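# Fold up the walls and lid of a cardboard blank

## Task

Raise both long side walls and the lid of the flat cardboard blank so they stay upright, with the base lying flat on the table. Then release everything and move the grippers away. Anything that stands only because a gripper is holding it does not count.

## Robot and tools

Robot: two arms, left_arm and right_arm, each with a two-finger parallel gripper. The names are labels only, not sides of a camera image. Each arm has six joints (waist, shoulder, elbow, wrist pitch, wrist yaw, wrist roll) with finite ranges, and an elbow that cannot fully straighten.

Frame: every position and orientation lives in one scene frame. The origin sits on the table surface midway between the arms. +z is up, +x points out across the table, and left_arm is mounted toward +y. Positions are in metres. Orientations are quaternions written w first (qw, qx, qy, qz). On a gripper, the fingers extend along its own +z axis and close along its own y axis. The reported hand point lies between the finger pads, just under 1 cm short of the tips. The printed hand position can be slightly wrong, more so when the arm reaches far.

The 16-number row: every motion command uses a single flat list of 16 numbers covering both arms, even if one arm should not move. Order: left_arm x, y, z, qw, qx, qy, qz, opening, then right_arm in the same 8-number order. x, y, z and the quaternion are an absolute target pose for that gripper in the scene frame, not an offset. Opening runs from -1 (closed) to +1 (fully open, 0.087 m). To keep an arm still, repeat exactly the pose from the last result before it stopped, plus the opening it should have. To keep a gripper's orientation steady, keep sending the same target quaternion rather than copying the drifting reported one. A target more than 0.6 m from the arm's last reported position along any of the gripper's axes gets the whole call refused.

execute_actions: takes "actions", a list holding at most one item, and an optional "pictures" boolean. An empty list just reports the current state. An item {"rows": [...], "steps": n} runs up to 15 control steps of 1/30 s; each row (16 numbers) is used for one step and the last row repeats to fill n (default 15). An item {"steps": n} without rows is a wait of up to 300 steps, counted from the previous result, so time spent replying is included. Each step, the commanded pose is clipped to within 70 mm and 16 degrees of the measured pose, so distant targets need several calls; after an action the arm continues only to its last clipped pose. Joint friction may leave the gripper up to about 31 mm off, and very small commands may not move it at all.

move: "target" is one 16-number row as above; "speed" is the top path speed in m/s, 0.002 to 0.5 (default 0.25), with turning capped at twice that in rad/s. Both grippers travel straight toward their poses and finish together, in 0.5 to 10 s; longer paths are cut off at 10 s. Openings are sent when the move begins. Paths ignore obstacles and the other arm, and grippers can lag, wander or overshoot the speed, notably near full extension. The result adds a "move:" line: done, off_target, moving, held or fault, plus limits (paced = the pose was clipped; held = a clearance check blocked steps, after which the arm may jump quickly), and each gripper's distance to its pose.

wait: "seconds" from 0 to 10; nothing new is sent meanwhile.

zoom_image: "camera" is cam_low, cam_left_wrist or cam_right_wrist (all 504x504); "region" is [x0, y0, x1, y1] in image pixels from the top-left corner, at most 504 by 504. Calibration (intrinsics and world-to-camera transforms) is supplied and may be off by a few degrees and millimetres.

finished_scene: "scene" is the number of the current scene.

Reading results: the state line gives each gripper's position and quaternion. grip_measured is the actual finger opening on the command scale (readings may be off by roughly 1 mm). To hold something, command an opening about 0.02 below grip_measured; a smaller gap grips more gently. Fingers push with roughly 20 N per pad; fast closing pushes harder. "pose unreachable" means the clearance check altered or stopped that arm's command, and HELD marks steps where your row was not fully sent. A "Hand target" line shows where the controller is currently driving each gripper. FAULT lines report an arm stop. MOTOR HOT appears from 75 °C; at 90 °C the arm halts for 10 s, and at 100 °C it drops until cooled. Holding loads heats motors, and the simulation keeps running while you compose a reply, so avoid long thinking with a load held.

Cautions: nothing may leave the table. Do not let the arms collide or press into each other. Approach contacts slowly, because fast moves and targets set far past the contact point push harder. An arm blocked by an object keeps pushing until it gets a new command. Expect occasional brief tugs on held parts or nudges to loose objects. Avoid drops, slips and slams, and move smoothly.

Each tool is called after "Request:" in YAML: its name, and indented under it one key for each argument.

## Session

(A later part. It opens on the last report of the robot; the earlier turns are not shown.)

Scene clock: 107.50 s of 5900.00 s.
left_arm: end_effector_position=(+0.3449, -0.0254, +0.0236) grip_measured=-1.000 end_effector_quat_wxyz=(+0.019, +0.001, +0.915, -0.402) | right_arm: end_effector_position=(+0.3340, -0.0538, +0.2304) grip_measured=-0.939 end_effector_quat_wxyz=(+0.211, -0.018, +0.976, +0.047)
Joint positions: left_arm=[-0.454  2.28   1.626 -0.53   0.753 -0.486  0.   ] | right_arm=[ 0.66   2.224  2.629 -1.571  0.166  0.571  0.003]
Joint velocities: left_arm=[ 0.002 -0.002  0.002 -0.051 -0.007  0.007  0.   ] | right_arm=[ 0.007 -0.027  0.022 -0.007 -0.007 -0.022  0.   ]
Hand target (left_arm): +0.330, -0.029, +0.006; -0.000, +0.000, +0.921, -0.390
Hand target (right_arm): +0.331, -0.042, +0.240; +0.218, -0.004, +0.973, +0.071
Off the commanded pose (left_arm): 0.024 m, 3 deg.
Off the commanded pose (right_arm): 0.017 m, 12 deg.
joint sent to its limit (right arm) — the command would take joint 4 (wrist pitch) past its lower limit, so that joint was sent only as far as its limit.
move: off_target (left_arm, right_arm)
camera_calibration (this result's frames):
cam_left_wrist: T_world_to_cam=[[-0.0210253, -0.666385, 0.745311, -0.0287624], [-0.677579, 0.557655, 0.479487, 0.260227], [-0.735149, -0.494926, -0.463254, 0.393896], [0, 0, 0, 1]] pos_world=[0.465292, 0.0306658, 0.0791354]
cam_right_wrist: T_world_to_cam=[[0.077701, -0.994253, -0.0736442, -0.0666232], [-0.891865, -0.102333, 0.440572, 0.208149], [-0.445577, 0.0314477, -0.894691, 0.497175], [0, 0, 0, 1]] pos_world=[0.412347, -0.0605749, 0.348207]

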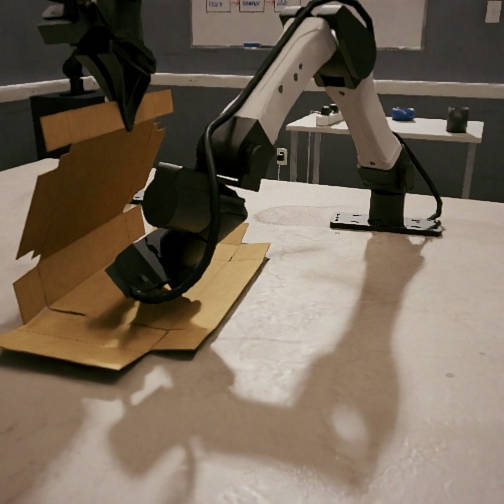

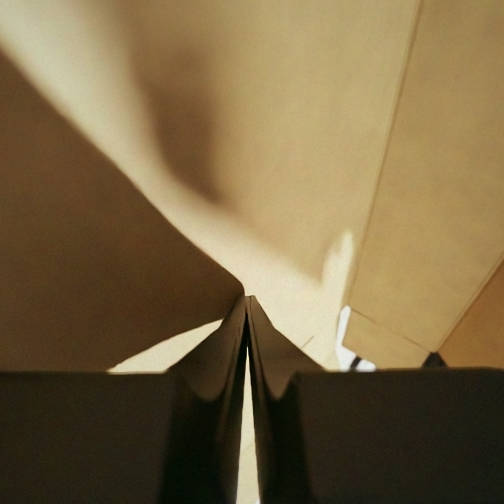

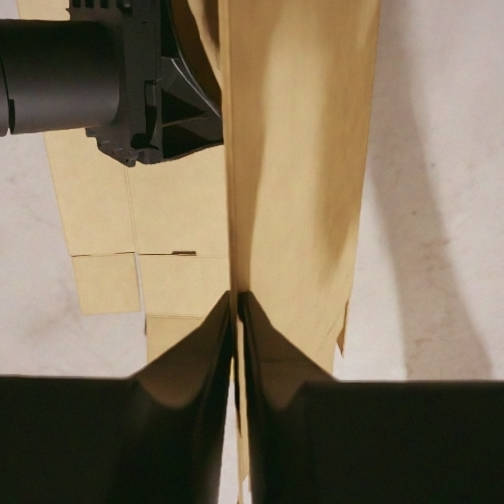

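Request:
move:
  target: [0.33,-0.03,0.005,0,0,0.92,-0.39,-1,0.334,-0.054,0.232,0.21,0,0.976,0.05,-0.2]

Request:
move:
  target: [0.33,-0.03,0.005,0,0,0.92,-0.39,-1,0.334,-0.054,0.34,0.3,0,0.95,0.05,-0.2]
  speed: 0.1

Scene clock: 112.40 s of 5900.00 s.
left_arm: end_effector_position=(+0.3442, -0.0254, +0.0221) grip_measured=-1.000 end_effector_quat_wxyz=(+0.019, +0.001, +0.915, -0.403) | right_arm: end_effector_position=(+0.3351, -0.0544, +0.2307) grip_measured=-0.200 end_effector_quat_wxyz=(+0.213, -0.008, +0.976, +0.045)
Joint positions: left_arm=[-0.455  2.28   1.619 -0.522  0.754 -0.488  0.   ] | right_arm=[ 0.66   2.224  2.63  -1.571  0.176  0.59   0.035]
Joint velocities: left_arm=[-0.002 -0.002 -0.022 -0.007 -0.022  0.037  0.   ] | right_arm=[-0.012 -0.007 -0.002 -0.007 -0.081 -0.066 -0.   ]
Hand target (left_arm): +0.330, -0.029, +0.005; -0.000, +0.000, +0.921, -0.390
Hand target (right_arm): +0.334, -0.054, +0.232; +0.211, +0.000, +0.976, +0.051
Off the commanded pose (left_arm): 0.023 m, 3 deg.
Off the commanded pose (right_arm): 0.002 m, 1 deg.
joint sent to its limit (right arm) — the command would take joint 4 (wrist pitch) past its lower limit, so that joint was sent only as far as its limit.
After step 90, 1.20 s passed at rest.
move: off_target (left_arm)
camera_calibration (this result's frames):
cam_left_wrist: T_world_to_cam=[[-0.0207003, -0.665421, 0.746181, -0.0278524], [-0.677331, 0.558301, 0.479085, 0.260397], [-0.735387, -0.495494, -0.462268, 0.392653], [0, 0, 0, 1]] pos_world=[0.464551, 0.0306436, 0.0775411]
cam_right_wrist: T_world_to_cam=[[0.0565941, -0.995611, -0.0745407, -0.0600437], [-0.895713, -0.0836111, 0.436701, 0.212075], [-0.441017, 0.0420524, -0.896513, 0.497434], [0, 0, 0, 1]] pos_world=[0.412734, -0.0629666, 0.348867]

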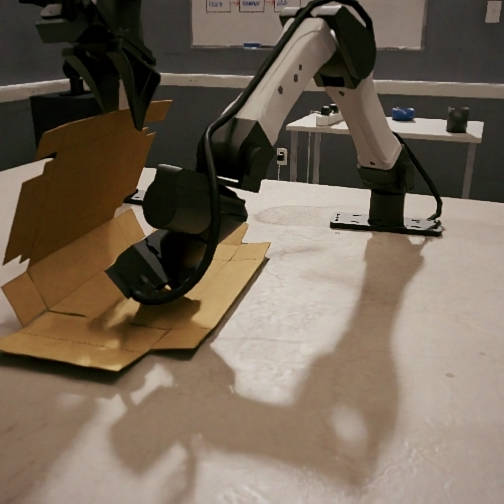

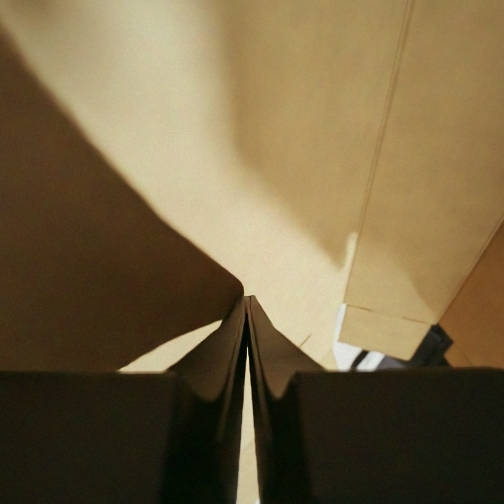

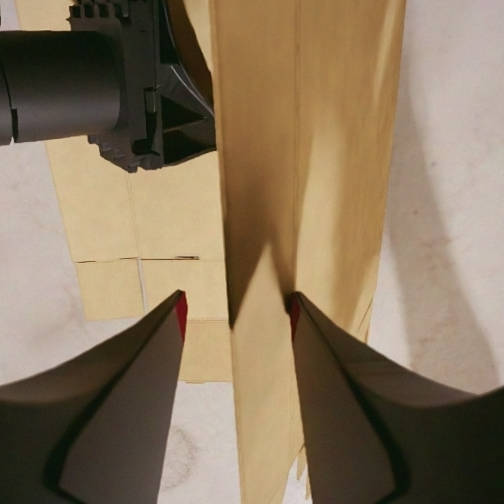

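Scene clock: 113.90 s of 5900.00 s.
left_arm: end_effector_position=(+0.3423, -0.0280, +0.0223) grip_measured=-1.000 end_effector_quat_wxyz=(+0.018, +0.004, +0.915, -0.403) | right_arm: end_effector_position=(+0.3353, -0.0572, +0.3222) grip_measured=-0.200 end_effector_quat_wxyz=(+0.350, -0.000, +0.933, +0.087)
Joint positions: left_arm=[-0.461  2.28   1.619 -0.522  0.756 -0.488  0.   ] | right_arm=[ 0.7    2.149  2.837 -1.57   0.289  0.577  0.035]
Joint velocities: left_arm=[-0.012 -0.012 -0.007  0.007 -0.007 -0.037  0.   ] | right_arm=[-0.012 -0.022 -0.007 -0.066 -0.051 -0.007  0.   ]
Hand target (left_arm): +0.330, -0.030, +0.005; -0.000, +0.000, +0.921, -0.390
Hand target (right_arm): +0.333, -0.055, +0.339; +0.372, -0.004, +0.923, +0.100
Off the commanded pose (left_arm): 0.021 m, 3 deg.
Off the commanded pose (right_arm): 0.018 m, 7 deg.
elbow stopped short (right arm): the move would have taken joint 3 (elbow) straighter than the controller allows; a more bent joint 3 avoids this.
move: off_target (left_arm, right_arm)
camera_calibration (this result's frames):
cam_left_wrist: T_world_to_cam=[[-0.0247906, -0.664274, 0.747078, -0.0282901], [-0.67336, 0.56345, 0.478655, 0.259258], [-0.738899, -0.491186, -0.461264, 0.391447], [0, 0, 0, 1]] pos_world=[0.463113, 0.027402, 0.0776003]
cam_right_wrist: T_world_to_cam=[[0.0803629, -0.986062, -0.145683, -0.0404947], [-0.981851, -0.103499, 0.158921, 0.28932], [-0.171784, 0.130267, -0.976484, 0.520223], [0, 0, 0, 1]] pos_world=[0.376689, -0.077754, 0.45611]

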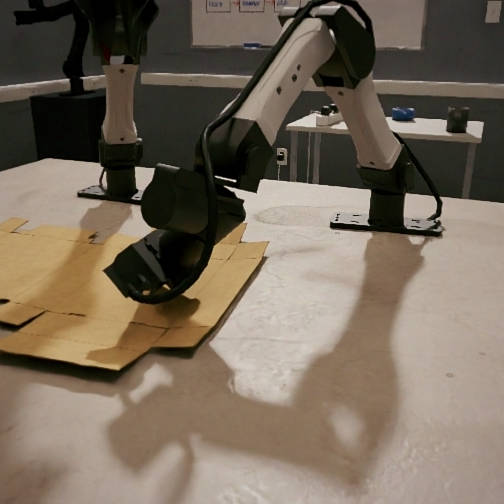

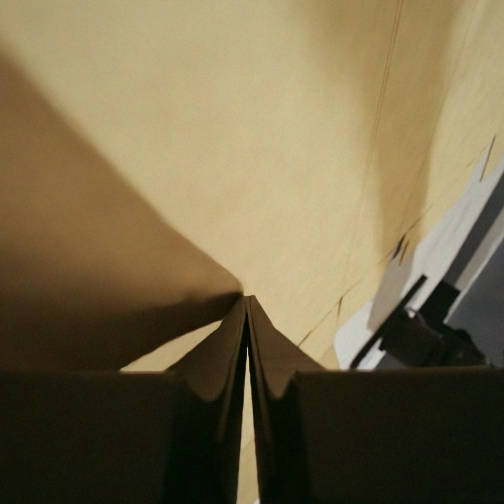

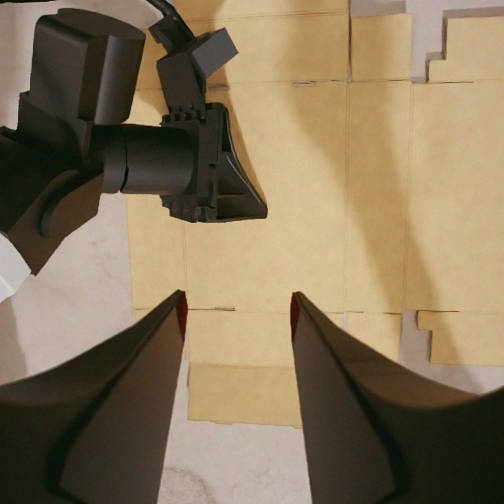

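Request:
move:
  target: [0.33,-0.03,0.005,0,0,0.92,-0.39,-1,0.33,-0.41,0.07,0.05,0.034,0.883,0.465,-0.3]

Request:
move:
  target: [0.33,-0.03,0.005,0,0,0.92,-0.39,-1,0.33,-0.405,0.02,0.05,0.034,0.883,0.465,-0.3]
  speed: 0.05

Request:
move:
  target: [0.33,-0.03,0.005,0,0,0.92,-0.39,-1,0.33,-0.345,0.02,0.05,0.034,0.883,0.465,-0.3]
  speed: 0.05

Request:
move:
  target: [0.33,-0.03,0.005,0,0,0.92,-0.39,-1,0.33,-0.32,0.035,0.05,0.034,0.883,0.465,-0.3]
  speed: 0.05

Request:
move:
  target: [0.33,-0.03,0.005,0,0,0.92,-0.39,-1,0.33,-0.32,0.035,0.05,0.034,0.883,0.465,-1]

Scene clock: 131.43 s of 5900.00 s.
left_arm: end_effector_position=(+0.3422, -0.0281, +0.0224) grip_measured=-1.000 end_effector_quat_wxyz=(+0.017, +0.004, +0.915, -0.404) | right_arm: end_effector_position=(+0.3242, -0.4058, +0.0638) grip_measured=-0.300 end_effector_quat_wxyz=(+0.071, +0.060, +0.890, +0.447)
Joint positions: left_arm=[-0.461  2.28   1.619 -0.522  0.757 -0.488  0.   ] | right_arm=[-0.555  2.409  1.96  -1.557 -0.862 -0.643  0.031]
Joint velocities: left_arm=[ 0.007 -0.017 -0.017 -0.022  0.066 -0.051  0.   ] | right_arm=[-0.002 -0.017 -0.002 -0.066 -0.081 -0.037  0.   ]
Hand target (left_arm): +0.330, -0.030, +0.005; -0.000, +0.000, +0.921, -0.390
Hand target (right_arm): +0.327, -0.407, +0.071; +0.080, +0.051, +0.891, +0.444
Off the commanded pose (left_arm): 0.021 m, 3 deg.
Off the commanded pose (right_arm): 0.009 m, 4 deg.
joint sent to its limit (right arm) — the command would take joint 4 (wrist pitch) past its lower limit, so that joint was sent only as far as its limit.
After step 90, 11.90 s passed at rest.
move: off_target (left_arm, right_arm)
camera_calibration (this result's frames):
cam_left_wrist: T_world_to_cam=[[-0.0248119, -0.663517, 0.74775, -0.0284547], [-0.672947, 0.564218, 0.478331, 0.259069], [-0.739275, -0.491327, -0.460511, 0.391497], [0, 0, 0, 1]] pos_world=[0.463058, 0.0273013, 0.0776448]
cam_right_wrist: T_world_to_cam=[[-0.0176445, -0.597678, -0.801542, -0.189762], [-0.761119, -0.51183, 0.398406, 0.0308961], [-0.648372, 0.617099, -0.445873, 0.629609], [0, 0, 0, 1]] pos_world=[0.428388, -0.486134, 0.116314]

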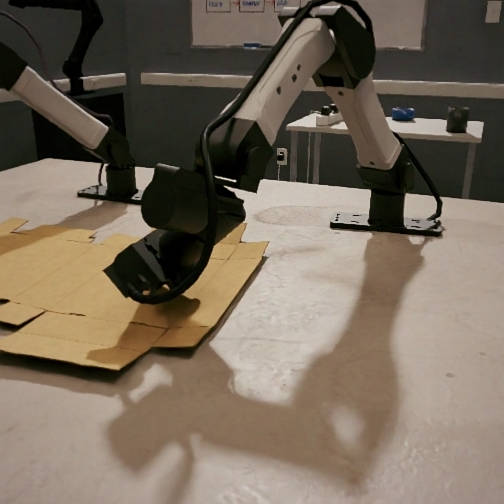

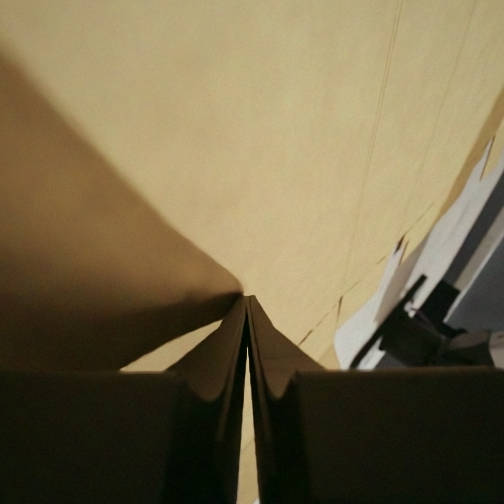

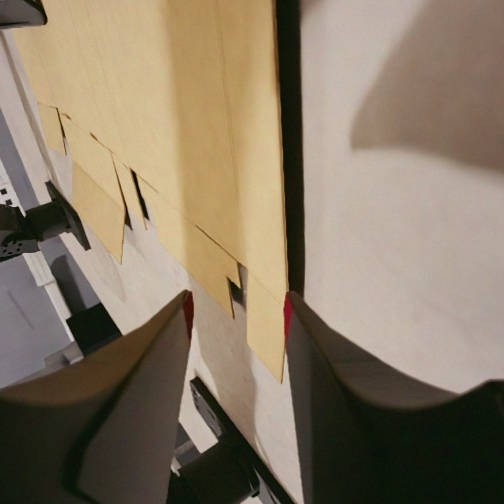

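Scene clock: 132.57 s of 5900.00 s.
left_arm: end_effector_position=(+0.3422, -0.0281, +0.0224) grip_measured=-1.000 end_effector_quat_wxyz=(+0.017, +0.004, +0.915, -0.404) | right_arm: end_effector_position=(+0.3266, -0.4081, +0.0271) grip_measured=-0.300 end_effector_quat_wxyz=(+0.051, +0.052, +0.882, +0.465)
Joint positions: left_arm=[-0.461  2.28   1.619 -0.522  0.757 -0.488  0.   ] | right_arm=[-0.554  2.545  2.023 -1.574 -0.864 -0.702  0.031]
Joint velocities: left_arm=[-0.002  0.002 -0.012  0.037  0.037 -0.037  0.   ] | right_arm=[-0.022  0.007 -0.002  0.051 -0.051  0.007 -0.001]
Hand target (left_arm): +0.330, -0.030, +0.005; -0.000, +0.000, +0.921, -0.390
Hand target (right_arm): +0.330, -0.405, +0.020; +0.051, +0.035, +0.884, +0.464
Off the commanded pose (left_arm): 0.021 m, 3 deg.
Off the commanded pose (right_arm): 0.009 m, 2 deg.
joint sent to its limit (right arm) — the command would take joint 4 (wrist pitch) past its lower limit, so that joint was sent only as far as its limit.
move: off_target (left_arm)
camera_calibration (this result's frames):
cam_left_wrist: T_world_to_cam=[[-0.0248119, -0.663517, 0.74775, -0.0284547], [-0.672947, 0.564218, 0.478331, 0.259069], [-0.739275, -0.491327, -0.460511, 0.391497], [0, 0, 0, 1]] pos_world=[0.463058, 0.0273013, 0.0776448]
cam_right_wrist: T_world_to_cam=[[-0.0194483, -0.5651, -0.824793, -0.206005], [-0.732448, -0.553469, 0.396475, 0.0197978], [-0.680545, 0.611829, -0.403142, 0.623407], [0, 0, 0, 1]] pos_world=[0.434751, -0.486874, 0.0735612]

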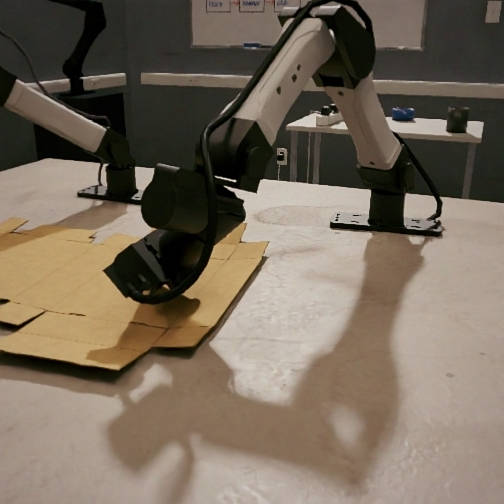

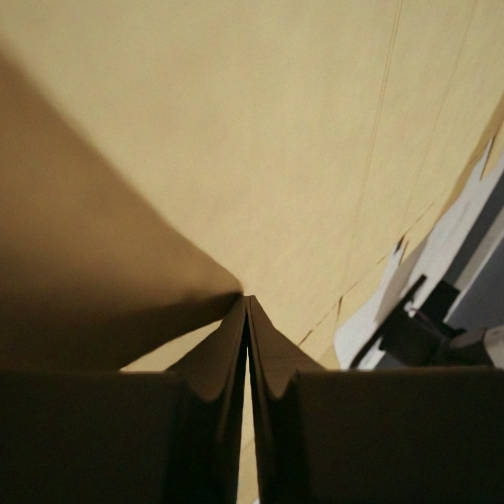

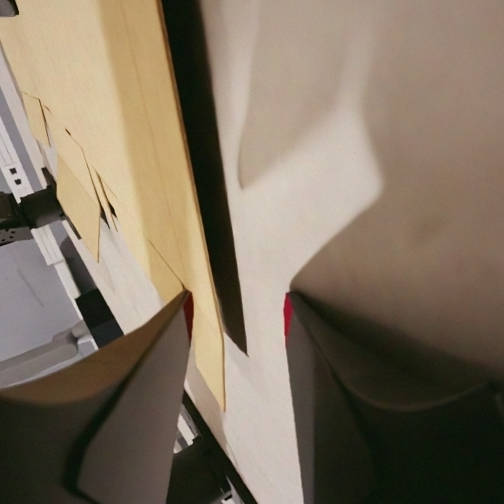

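Scene clock: 134.13 s of 5900.00 s.
left_arm: end_effector_position=(+0.3422, -0.0281, +0.0224) grip_measured=-1.000 end_effector_quat_wxyz=(+0.017, +0.004, +0.915, -0.404) | right_arm: end_effector_position=(+0.3280, -0.3517, +0.0266) grip_measured=-0.300 end_effector_quat_wxyz=(+0.041, +0.048, +0.880, +0.471)
Joint positions: left_arm=[-0.461  2.28   1.619 -0.522  0.757 -0.488  0.   ] | right_arm=[-0.437  2.423  1.793 -1.378 -0.916 -0.564  0.031]
Joint velocities: left_arm=[ 0.007 -0.012 -0.002 -0.037 -0.081 -0.022  0.   ] | right_arm=[ 0.012 -0.007  0.002 -0.007 -0.022  0.007 -0.   ]
Hand target (left_arm): +0.330, -0.030, +0.005; -0.000, +0.000, +0.921, -0.390
Hand target (right_arm): +0.330, -0.345, +0.020; +0.049, +0.033, +0.883, +0.466
Off the commanded pose (left_arm): 0.021 m, 3 deg.
Off the commanded pose (right_arm): 0.010 m, 2 deg.
move: off_target (left_arm)
camera_calibration (this result's frames):
cam_left_wrist: T_world_to_cam=[[-0.0248119, -0.663517, 0.74775, -0.0284547], [-0.672947, 0.564218, 0.478331, 0.259069], [-0.739275, -0.491327, -0.460511, 0.391497], [0, 0, 0, 1]] pos_world=[0.463058, 0.0273013, 0.0776448]
cam_right_wrist: T_world_to_cam=[[-0.0203153, -0.554141, -0.832175, -0.170233], [-0.718151, -0.571004, 0.397761, 0.0413774], [-0.695591, 0.605708, -0.386357, 0.591935], [0, 0, 0, 1]] pos_world=[0.438002, -0.429246, 0.0705763]

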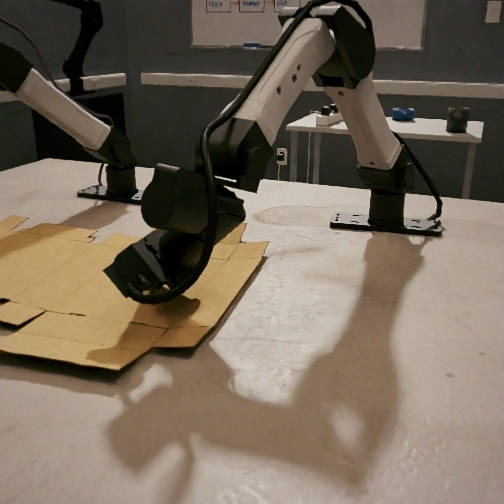

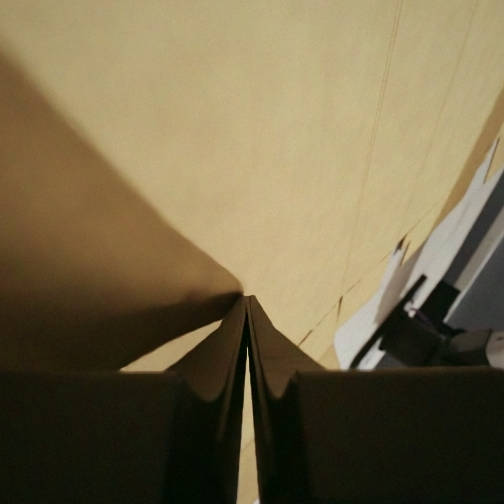

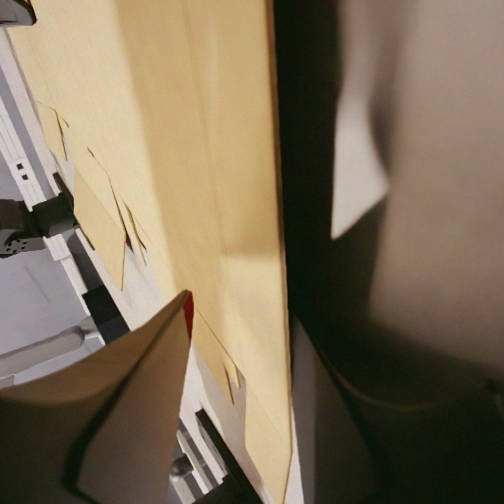

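Scene clock: 135.17 s of 5900.00 s.
left_arm: end_effector_position=(+0.3422, -0.0281, +0.0224) grip_measured=-1.000 end_effector_quat_wxyz=(+0.017, +0.004, +0.915, -0.404) | right_arm: end_effector_position=(+0.3300, -0.3244, +0.0290) grip_measured=-0.300 end_effector_quat_wxyz=(+0.043, +0.036, +0.883, +0.465)
Joint positions: left_arm=[-0.461  2.28   1.619 -0.522  0.757 -0.488  0.   ] | right_arm=[-0.369  2.355  1.701 -1.27  -0.927 -0.484  0.031]
Joint velocities: left_arm=[-0.007  0.007 -0.012  0.007  0.022 -0.022  0.   ] | right_arm=[ 0.012 -0.002 -0.017  0.066 -0.022 -0.007 -0.001]
Hand target (left_arm): +0.330, -0.030, +0.005; -0.000, +0.000, +0.921, -0.390
Hand target (right_arm): +0.330, -0.320, +0.035; +0.049, +0.033, +0.883, +0.466
Off the commanded pose (left_arm): 0.021 m, 3 deg.
Off the commanded pose (right_arm): 0.007 m, 1 deg.
move: off_target (left_arm)
camera_calibration (this result's frames):
cam_left_wrist: T_world_to_cam=[[-0.0248119, -0.663517, 0.74775, -0.0284547], [-0.672947, 0.564218, 0.478331, 0.259069], [-0.739275, -0.491327, -0.460511, 0.391497], [0, 0, 0, 1]] pos_world=[0.463058, 0.0273013, 0.0776448]
cam_right_wrist: T_world_to_cam=[[0.00172955, -0.567571, -0.823323, -0.164923], [-0.713144, -0.577864, 0.396861, 0.0535889], [-0.701015, 0.586462, -0.405759, 0.573841], [0, 0, 0, 1]] pos_world=[0.440773, -0.399174, 0.0757887]

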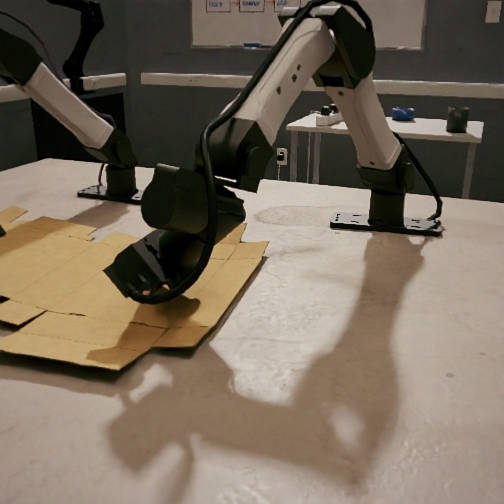

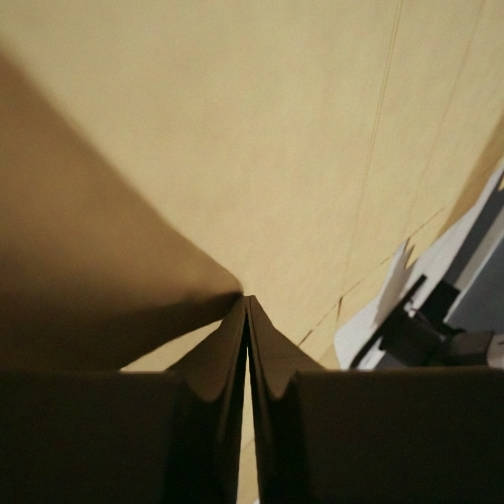

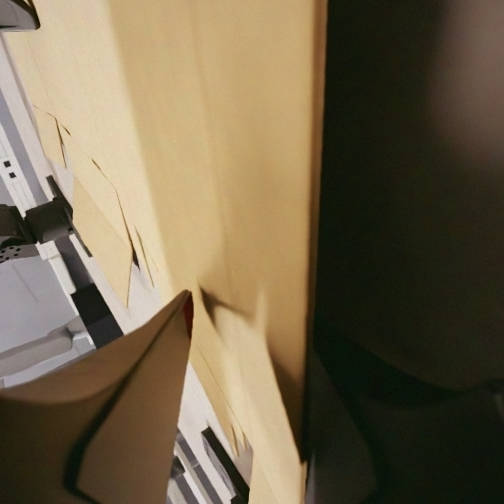

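Scene clock: 135.97 s of 5900.00 s.
left_arm: end_effector_position=(+0.3423, -0.0280, +0.0223) grip_measured=-1.000 end_effector_quat_wxyz=(+0.018, +0.004, +0.915, -0.404) | right_arm: end_effector_position=(+0.3307, -0.3204, +0.0388) grip_measured=-0.844 end_effector_quat_wxyz=(+0.047, +0.041, +0.875, +0.480)
Joint positions: left_arm=[-0.461  2.28   1.619 -0.522  0.756 -0.488  0.   ] | right_arm=[-0.37   2.344  1.701 -1.29  -0.961 -0.483  0.007]
Joint velocities: left_arm=[ 0.002 -0.007 -0.012  0.037 -0.007 -0.051  0.   ] | right_arm=[-0.002 -0.007  0.002 -0.051  0.037  0.081  0.   ]
Hand target (left_arm): +0.330, -0.030, +0.005; -0.000, +0.000, +0.921, -0.390
Hand target (right_arm): +0.330, -0.320, +0.035; +0.050, +0.034, +0.883, +0.466
Off the commanded pose (left_arm): 0.021 m, 3 deg.
Off the commanded pose (right_arm): 0.004 m, 2 deg.
move: off_target (left_arm)
camera_calibration (this result's frames):
cam_left_wrist: T_world_to_cam=[[-0.0247978, -0.664022, 0.747302, -0.028345], [-0.673222, 0.563706, 0.478547, 0.259195], [-0.739024, -0.491233, -0.461013, 0.391464], [0, 0, 0, 1]] pos_world=[0.463094, 0.0273684, 0.0776151]
cam_right_wrist: T_world_to_cam=[[-0.00210605, -0.539695, -0.841858, -0.143685], [-0.722008, -0.581648, 0.374687, 0.055148], [-0.691882, 0.608617, -0.388439, 0.579395], [0, 0, 0, 1]] pos_world=[0.440387, -0.398099, 0.0834337]

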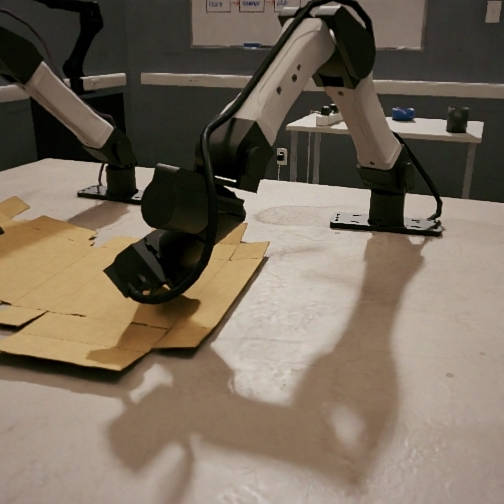

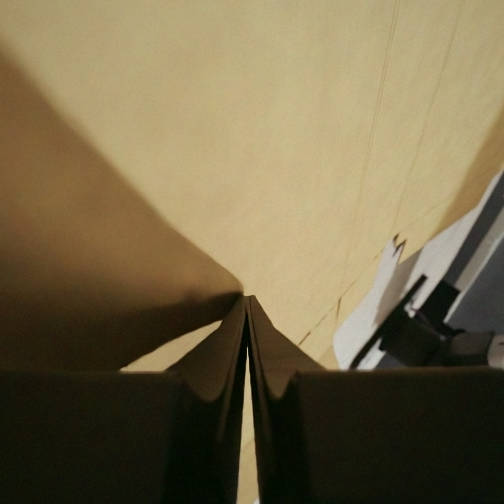

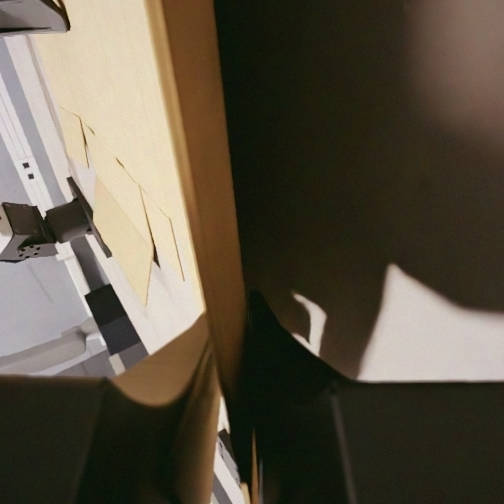

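Request:
move:
  target: [0.33,-0.03,0.005,0,0,0.92,-0.39,-1,0.33,-0.27,0.165,0,0,0.94,0.34,-1]
  speed: 0.1

Request:
move:
  target: [0.33,-0.03,0.005,0,0,0.92,-0.39,-1,0.33,-0.17,0.23,0.08,0,0.98,0.17,-1]
  speed: 0.1

Request:
move:
  target: [0.33,-0.03,0.005,0,0,0.92,-0.39,-1,0.33,-0.06,0.24,0.2,0,0.98,0.05,-1]
  speed: 0.1

Request:
move:
  target: [0.33,0.2,0.04,0,0,0.92,-0.39,-1,0.33,-0.06,0.232,0.2,0,0.98,0.05,-1]
  speed: 0.2

Scene clock: 145.43 s of 5900.00 s.
left_arm: end_effector_position=(+0.3418, -0.0306, +0.0243) grip_measured=-1.000 end_effector_quat_wxyz=(+0.016, +0.005, +0.912, -0.410) | right_arm: end_effector_position=(+0.3386, -0.2702, +0.1513) grip_measured=-0.969 end_effector_quat_wxyz=(+0.029, -0.016, +0.936, +0.350)
Joint positions: left_arm=[-0.463  2.28   1.619 -0.516  0.768 -0.493  0.   ] | right_arm=[-0.15   2.145  2.003 -1.519 -0.714 -0.237  0.001]
Joint velocities: left_arm=[-0.002 -0.017 -0.007 -0.022 -0.037 -0.022  0.   ] | right_arm=[-0.017  0.007 -0.002 -0.066  0.051  0.007 -0.   ]
Hand target (left_arm): +0.330, -0.030, +0.005; -0.000, +0.000, +0.921, -0.390
Hand target (right_arm): +0.329, -0.269, +0.164; +0.012, +0.004, +0.940, +0.340
Off the commanded pose (left_arm): 0.023 m, 3 deg.
Off the commanded pose (right_arm): 0.016 m, 4 deg.
joint sent to its limit (right arm) — the command would take joint 4 (wrist pitch) past its lower limit, so that joint was sent only as far as its limit.
After step 90, 4.40 s passed at rest.
move: off_target (left_arm, right_arm)
camera_calibration (this result's frames):
cam_left_wrist: T_world_to_cam=[[-0.0260396, -0.654102, 0.755958, -0.0309968], [-0.670699, 0.572183, 0.471985, 0.258927], [-0.741273, -0.49473, -0.453605, 0.39122], [0, 0, 0, 1]] pos_world=[0.462856, 0.0251199, 0.078682]
cam_right_wrist: T_world_to_cam=[[0.0755982, -0.753767, -0.652779, -0.134585], [-0.662213, -0.527391, 0.53229, 0.0184357], [-0.745492, 0.392039, -0.539024, 0.580398], [0, 0, 0, 1]] pos_world=[0.455065, -0.319261, 0.215182]

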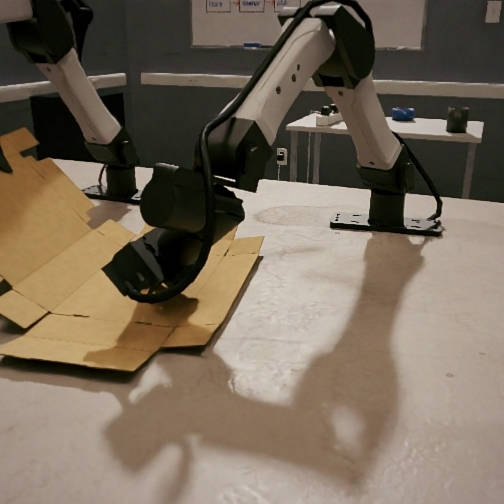

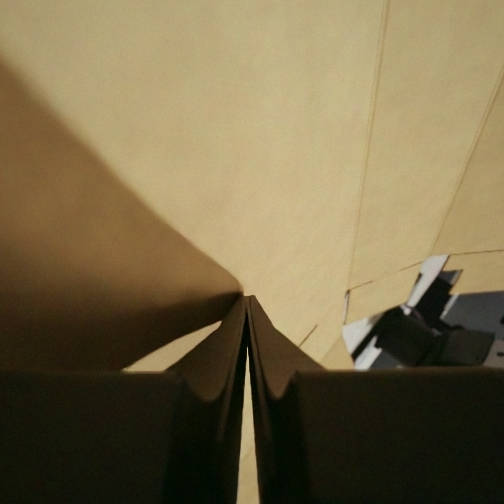

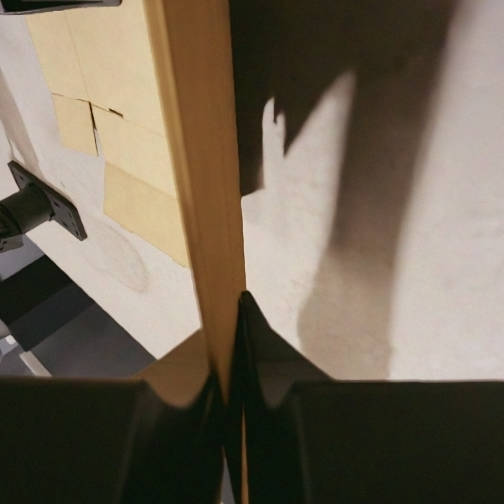

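Scene clock: 147.83 s of 5900.00 s.
left_arm: end_effector_position=(+0.3444, -0.0326, +0.0262) grip_measured=-1.000 end_effector_quat_wxyz=(+0.022, +0.009, +0.909, -0.416) | right_arm: end_effector_position=(+0.3269, -0.1831, +0.2175) grip_measured=-0.959 end_effector_quat_wxyz=(+0.080, -0.027, +0.985, +0.149)
Joint positions: left_arm=[-0.463  2.28   1.619 -0.497  0.777 -0.496  0.   ] | right_arm=[ 0.237  2.034  2.255 -1.571 -0.261  0.194  0.002]
Joint velocities: left_arm=[-0.017 -0.017 -0.012  0.051  0.007  0.022  0.   ] | right_arm=[-0.002  0.012 -0.002  0.022  0.022  0.007 -0.   ]
Hand target (left_arm): +0.330, -0.030, +0.006; -0.000, +0.000, +0.921, -0.390
Hand target (right_arm): +0.330, -0.171, +0.230; +0.088, -0.001, +0.981, +0.175
Off the commanded pose (left_arm): 0.026 m, 4 deg.
Off the commanded pose (right_arm): 0.018 m, 4 deg.
joint sent to its limit (right arm) — the command would take joint 4 (wrist pitch) past its lower limit, so that joint was sent only as far as its limit.
move: off_target (left_arm, right_arm)
camera_calibration (this result's frames):
cam_left_wrist: T_world_to_cam=[[-0.0371819, -0.64358, 0.764475, -0.029705], [-0.676002, 0.579601, 0.455064, 0.263424], [-0.735961, -0.499867, -0.456612, 0.391086], [0, 0, 0, 1]] pos_world=[0.464795, 0.0236923, 0.0814087]
cam_right_wrist: T_world_to_cam=[[0.100684, -0.953227, -0.284994, -0.149545], [-0.737853, -0.263696, 0.621319, 0.0750755], [-0.66741, 0.147727, -0.729891, 0.544476], [0, 0, 0, 1]] pos_world=[0.43384, -0.203186, 0.308143]

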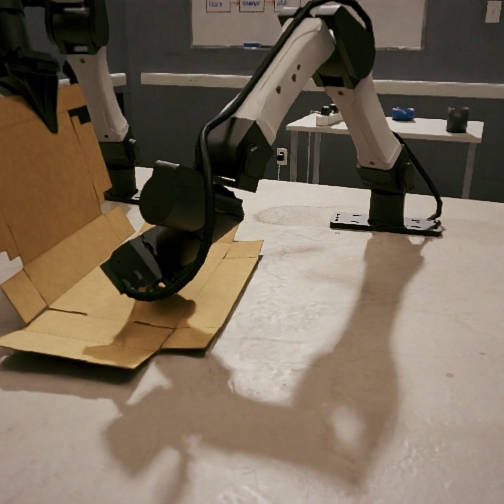

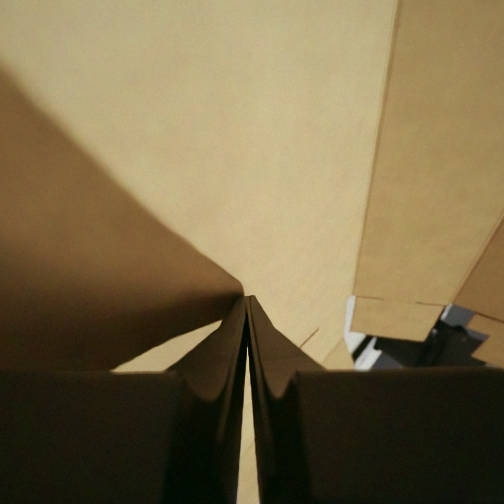

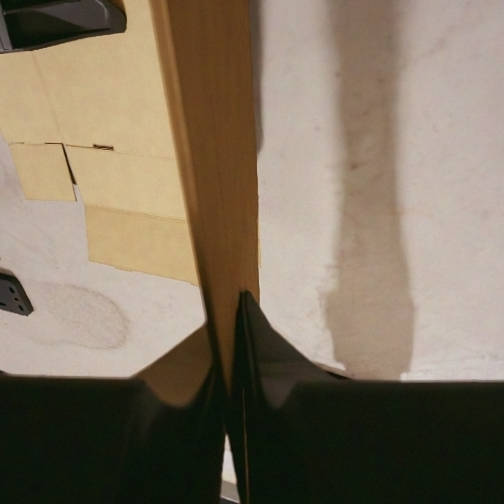

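Scene clock: 149.80 s of 5900.00 s.
left_arm: end_effector_position=(+0.3510, -0.0309, +0.0237) grip_measured=-1.000 end_effector_quat_wxyz=(+0.038, +0.009, +0.912, -0.408) | right_arm: end_effector_position=(+0.3324, -0.0736, +0.2249) grip_measured=-0.945 end_effector_quat_wxyz=(+0.194, -0.025, +0.980, +0.030)
Joint positions: left_arm=[-0.462  2.28   1.619 -0.475  0.749 -0.496  0.   ] | right_arm=[ 0.627  2.188  2.551 -1.571  0.161  0.528  0.002]
Joint velocities: left_arm=[ 0.002 -0.012  0.002  0.007 -0.037 -0.007  0.   ] | right_arm=[-0.007 -0.007 -0.002 -0.081  0.037 -0.081  0.001]
Hand target (left_arm): +0.331, -0.030, +0.006; +0.000, +0.000, +0.921, -0.390
Hand target (right_arm): +0.331, -0.062, +0.240; +0.210, -0.002, +0.976, +0.059
Off the commanded pose (left_arm): 0.028 m, 5 deg.
Off the commanded pose (right_arm): 0.020 m, 4 deg.
joint sent to its limit (right arm) — the command would take joint 4 (wrist pitch) past its lower limit, so that joint was sent only as far as its limit.
move: off_target (left_arm, right_arm)
camera_calibration (this result's frames):
cam_left_wrist: T_world_to_cam=[[-0.0505035, -0.65658, 0.752563, -0.0219346], [-0.696168, 0.563433, 0.444853, 0.274896], [-0.7161, -0.501444, -0.485545, 0.389361], [0, 0, 0, 1]] pos_world=[0.469088, 0.0259556, 0.0832717]
cam_right_wrist: T_world_to_cam=[[0.0837514, -0.995698, -0.0396443, -0.0962789], [-0.876136, -0.0925314, 0.4731, 0.195287], [-0.474733, -0.00488903, -0.880116, 0.495901], [0, 0, 0, 1]] pos_world=[0.414582, -0.07537, 0.340243]

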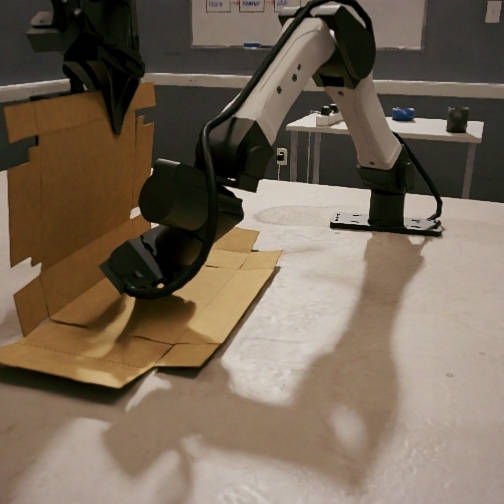

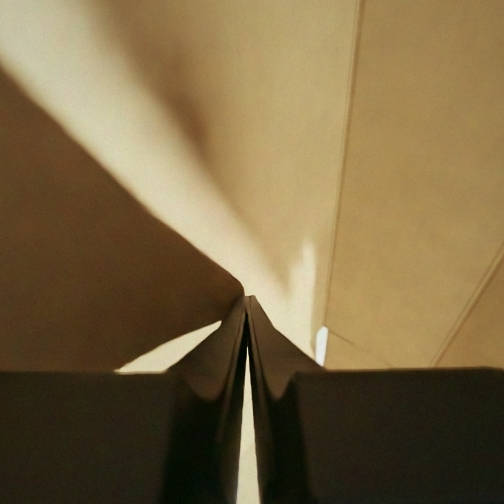

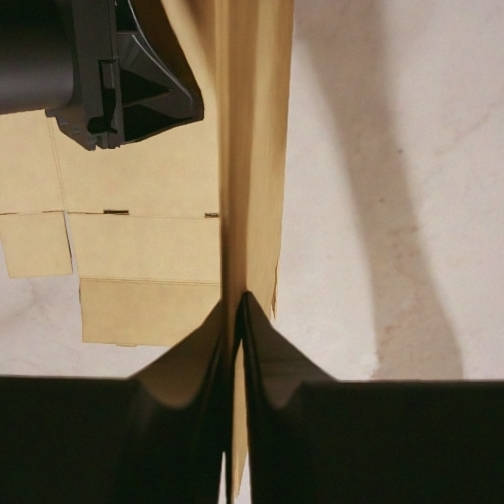

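Scene clock: 151.63 s of 5900.00 s.
left_arm: end_effector_position=(+0.3319, +0.2008, +0.0377) grip_measured=-1.000 end_effector_quat_wxyz=(+0.007, -0.007, +0.921, -0.389) | right_arm: end_effector_position=(+0.3309, -0.0659, +0.2285) grip_measured=-0.979 end_effector_quat_wxyz=(+0.196, -0.000, +0.980, +0.045)
Joint positions: left_arm=[ 0.059  2.29   1.732 -1.168  0.788  0.226  0.   ] | right_arm=[ 0.634  2.188  2.564 -1.569  0.15   0.587  0.001]
Joint velocities: left_arm=[-0.012  0.002 -0.002 -0.037 -0.007 -0.051  0.   ] | right_arm=[-0.002 -0.022 -0.002  0.037  0.022  0.007 -0.   ]
Hand target (left_arm): +0.333, +0.201, +0.039; +0.004, -0.002, +0.922, -0.387
Hand target (right_arm): +0.330, -0.060, +0.232; +0.201, -0.000, +0.978, +0.051
Off the commanded pose (left_arm): 0.003 m, 1 deg.
Off the commanded pose (right_arm): 0.007 m, 1 deg.
joint sent to its limit (right arm) — the command would take joint 4 (wrist pitch) past its lower limit, so that joint was sent only as far as its limit.
move: done
camera_calibration (this result's frames):
cam_left_wrist: T_world_to_cam=[[0.00528126, -0.687311, 0.726344, 0.107351], [-0.666428, 0.539122, 0.514996, 0.117177], [-0.745551, -0.486776, -0.455196, 0.504325], [0, 0, 0, 1]] pos_world=[0.453523, 0.256104, 0.091248]
cam_right_wrist: T_world_to_cam=[[0.0411607, -0.99604, -0.0788034, -0.0653192], [-0.880445, -0.073444, 0.468425, 0.196683], [-0.472358, 0.0501015, -0.879982, 0.501236], [0, 0, 0, 1]] pos_world=[0.41262, -0.075728, 0.3438]

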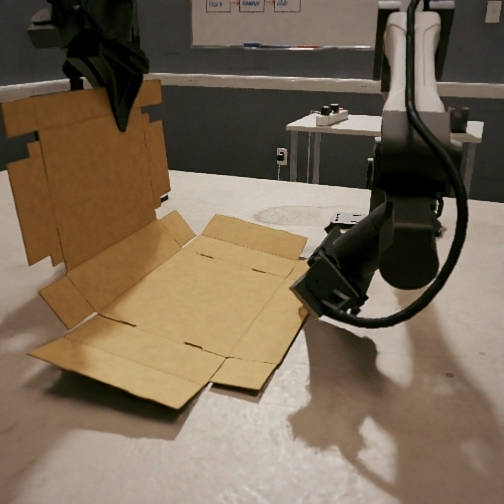

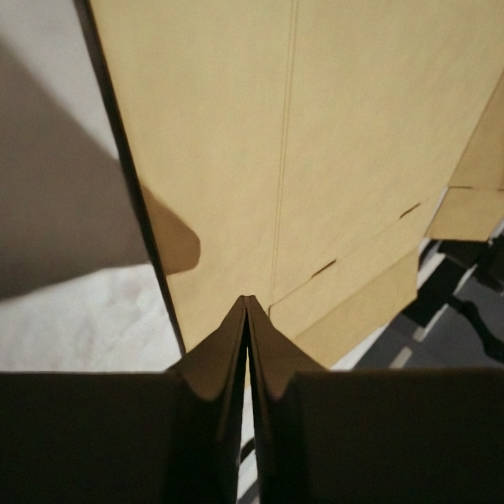

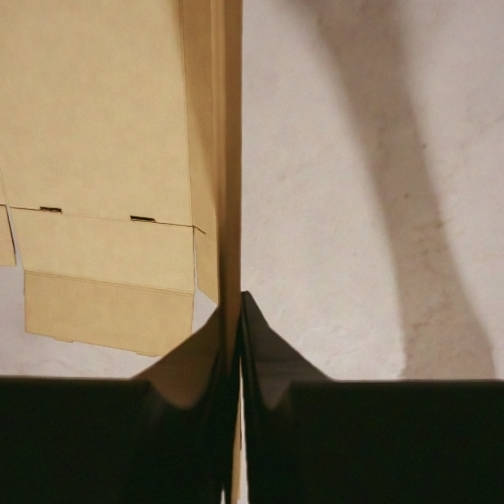

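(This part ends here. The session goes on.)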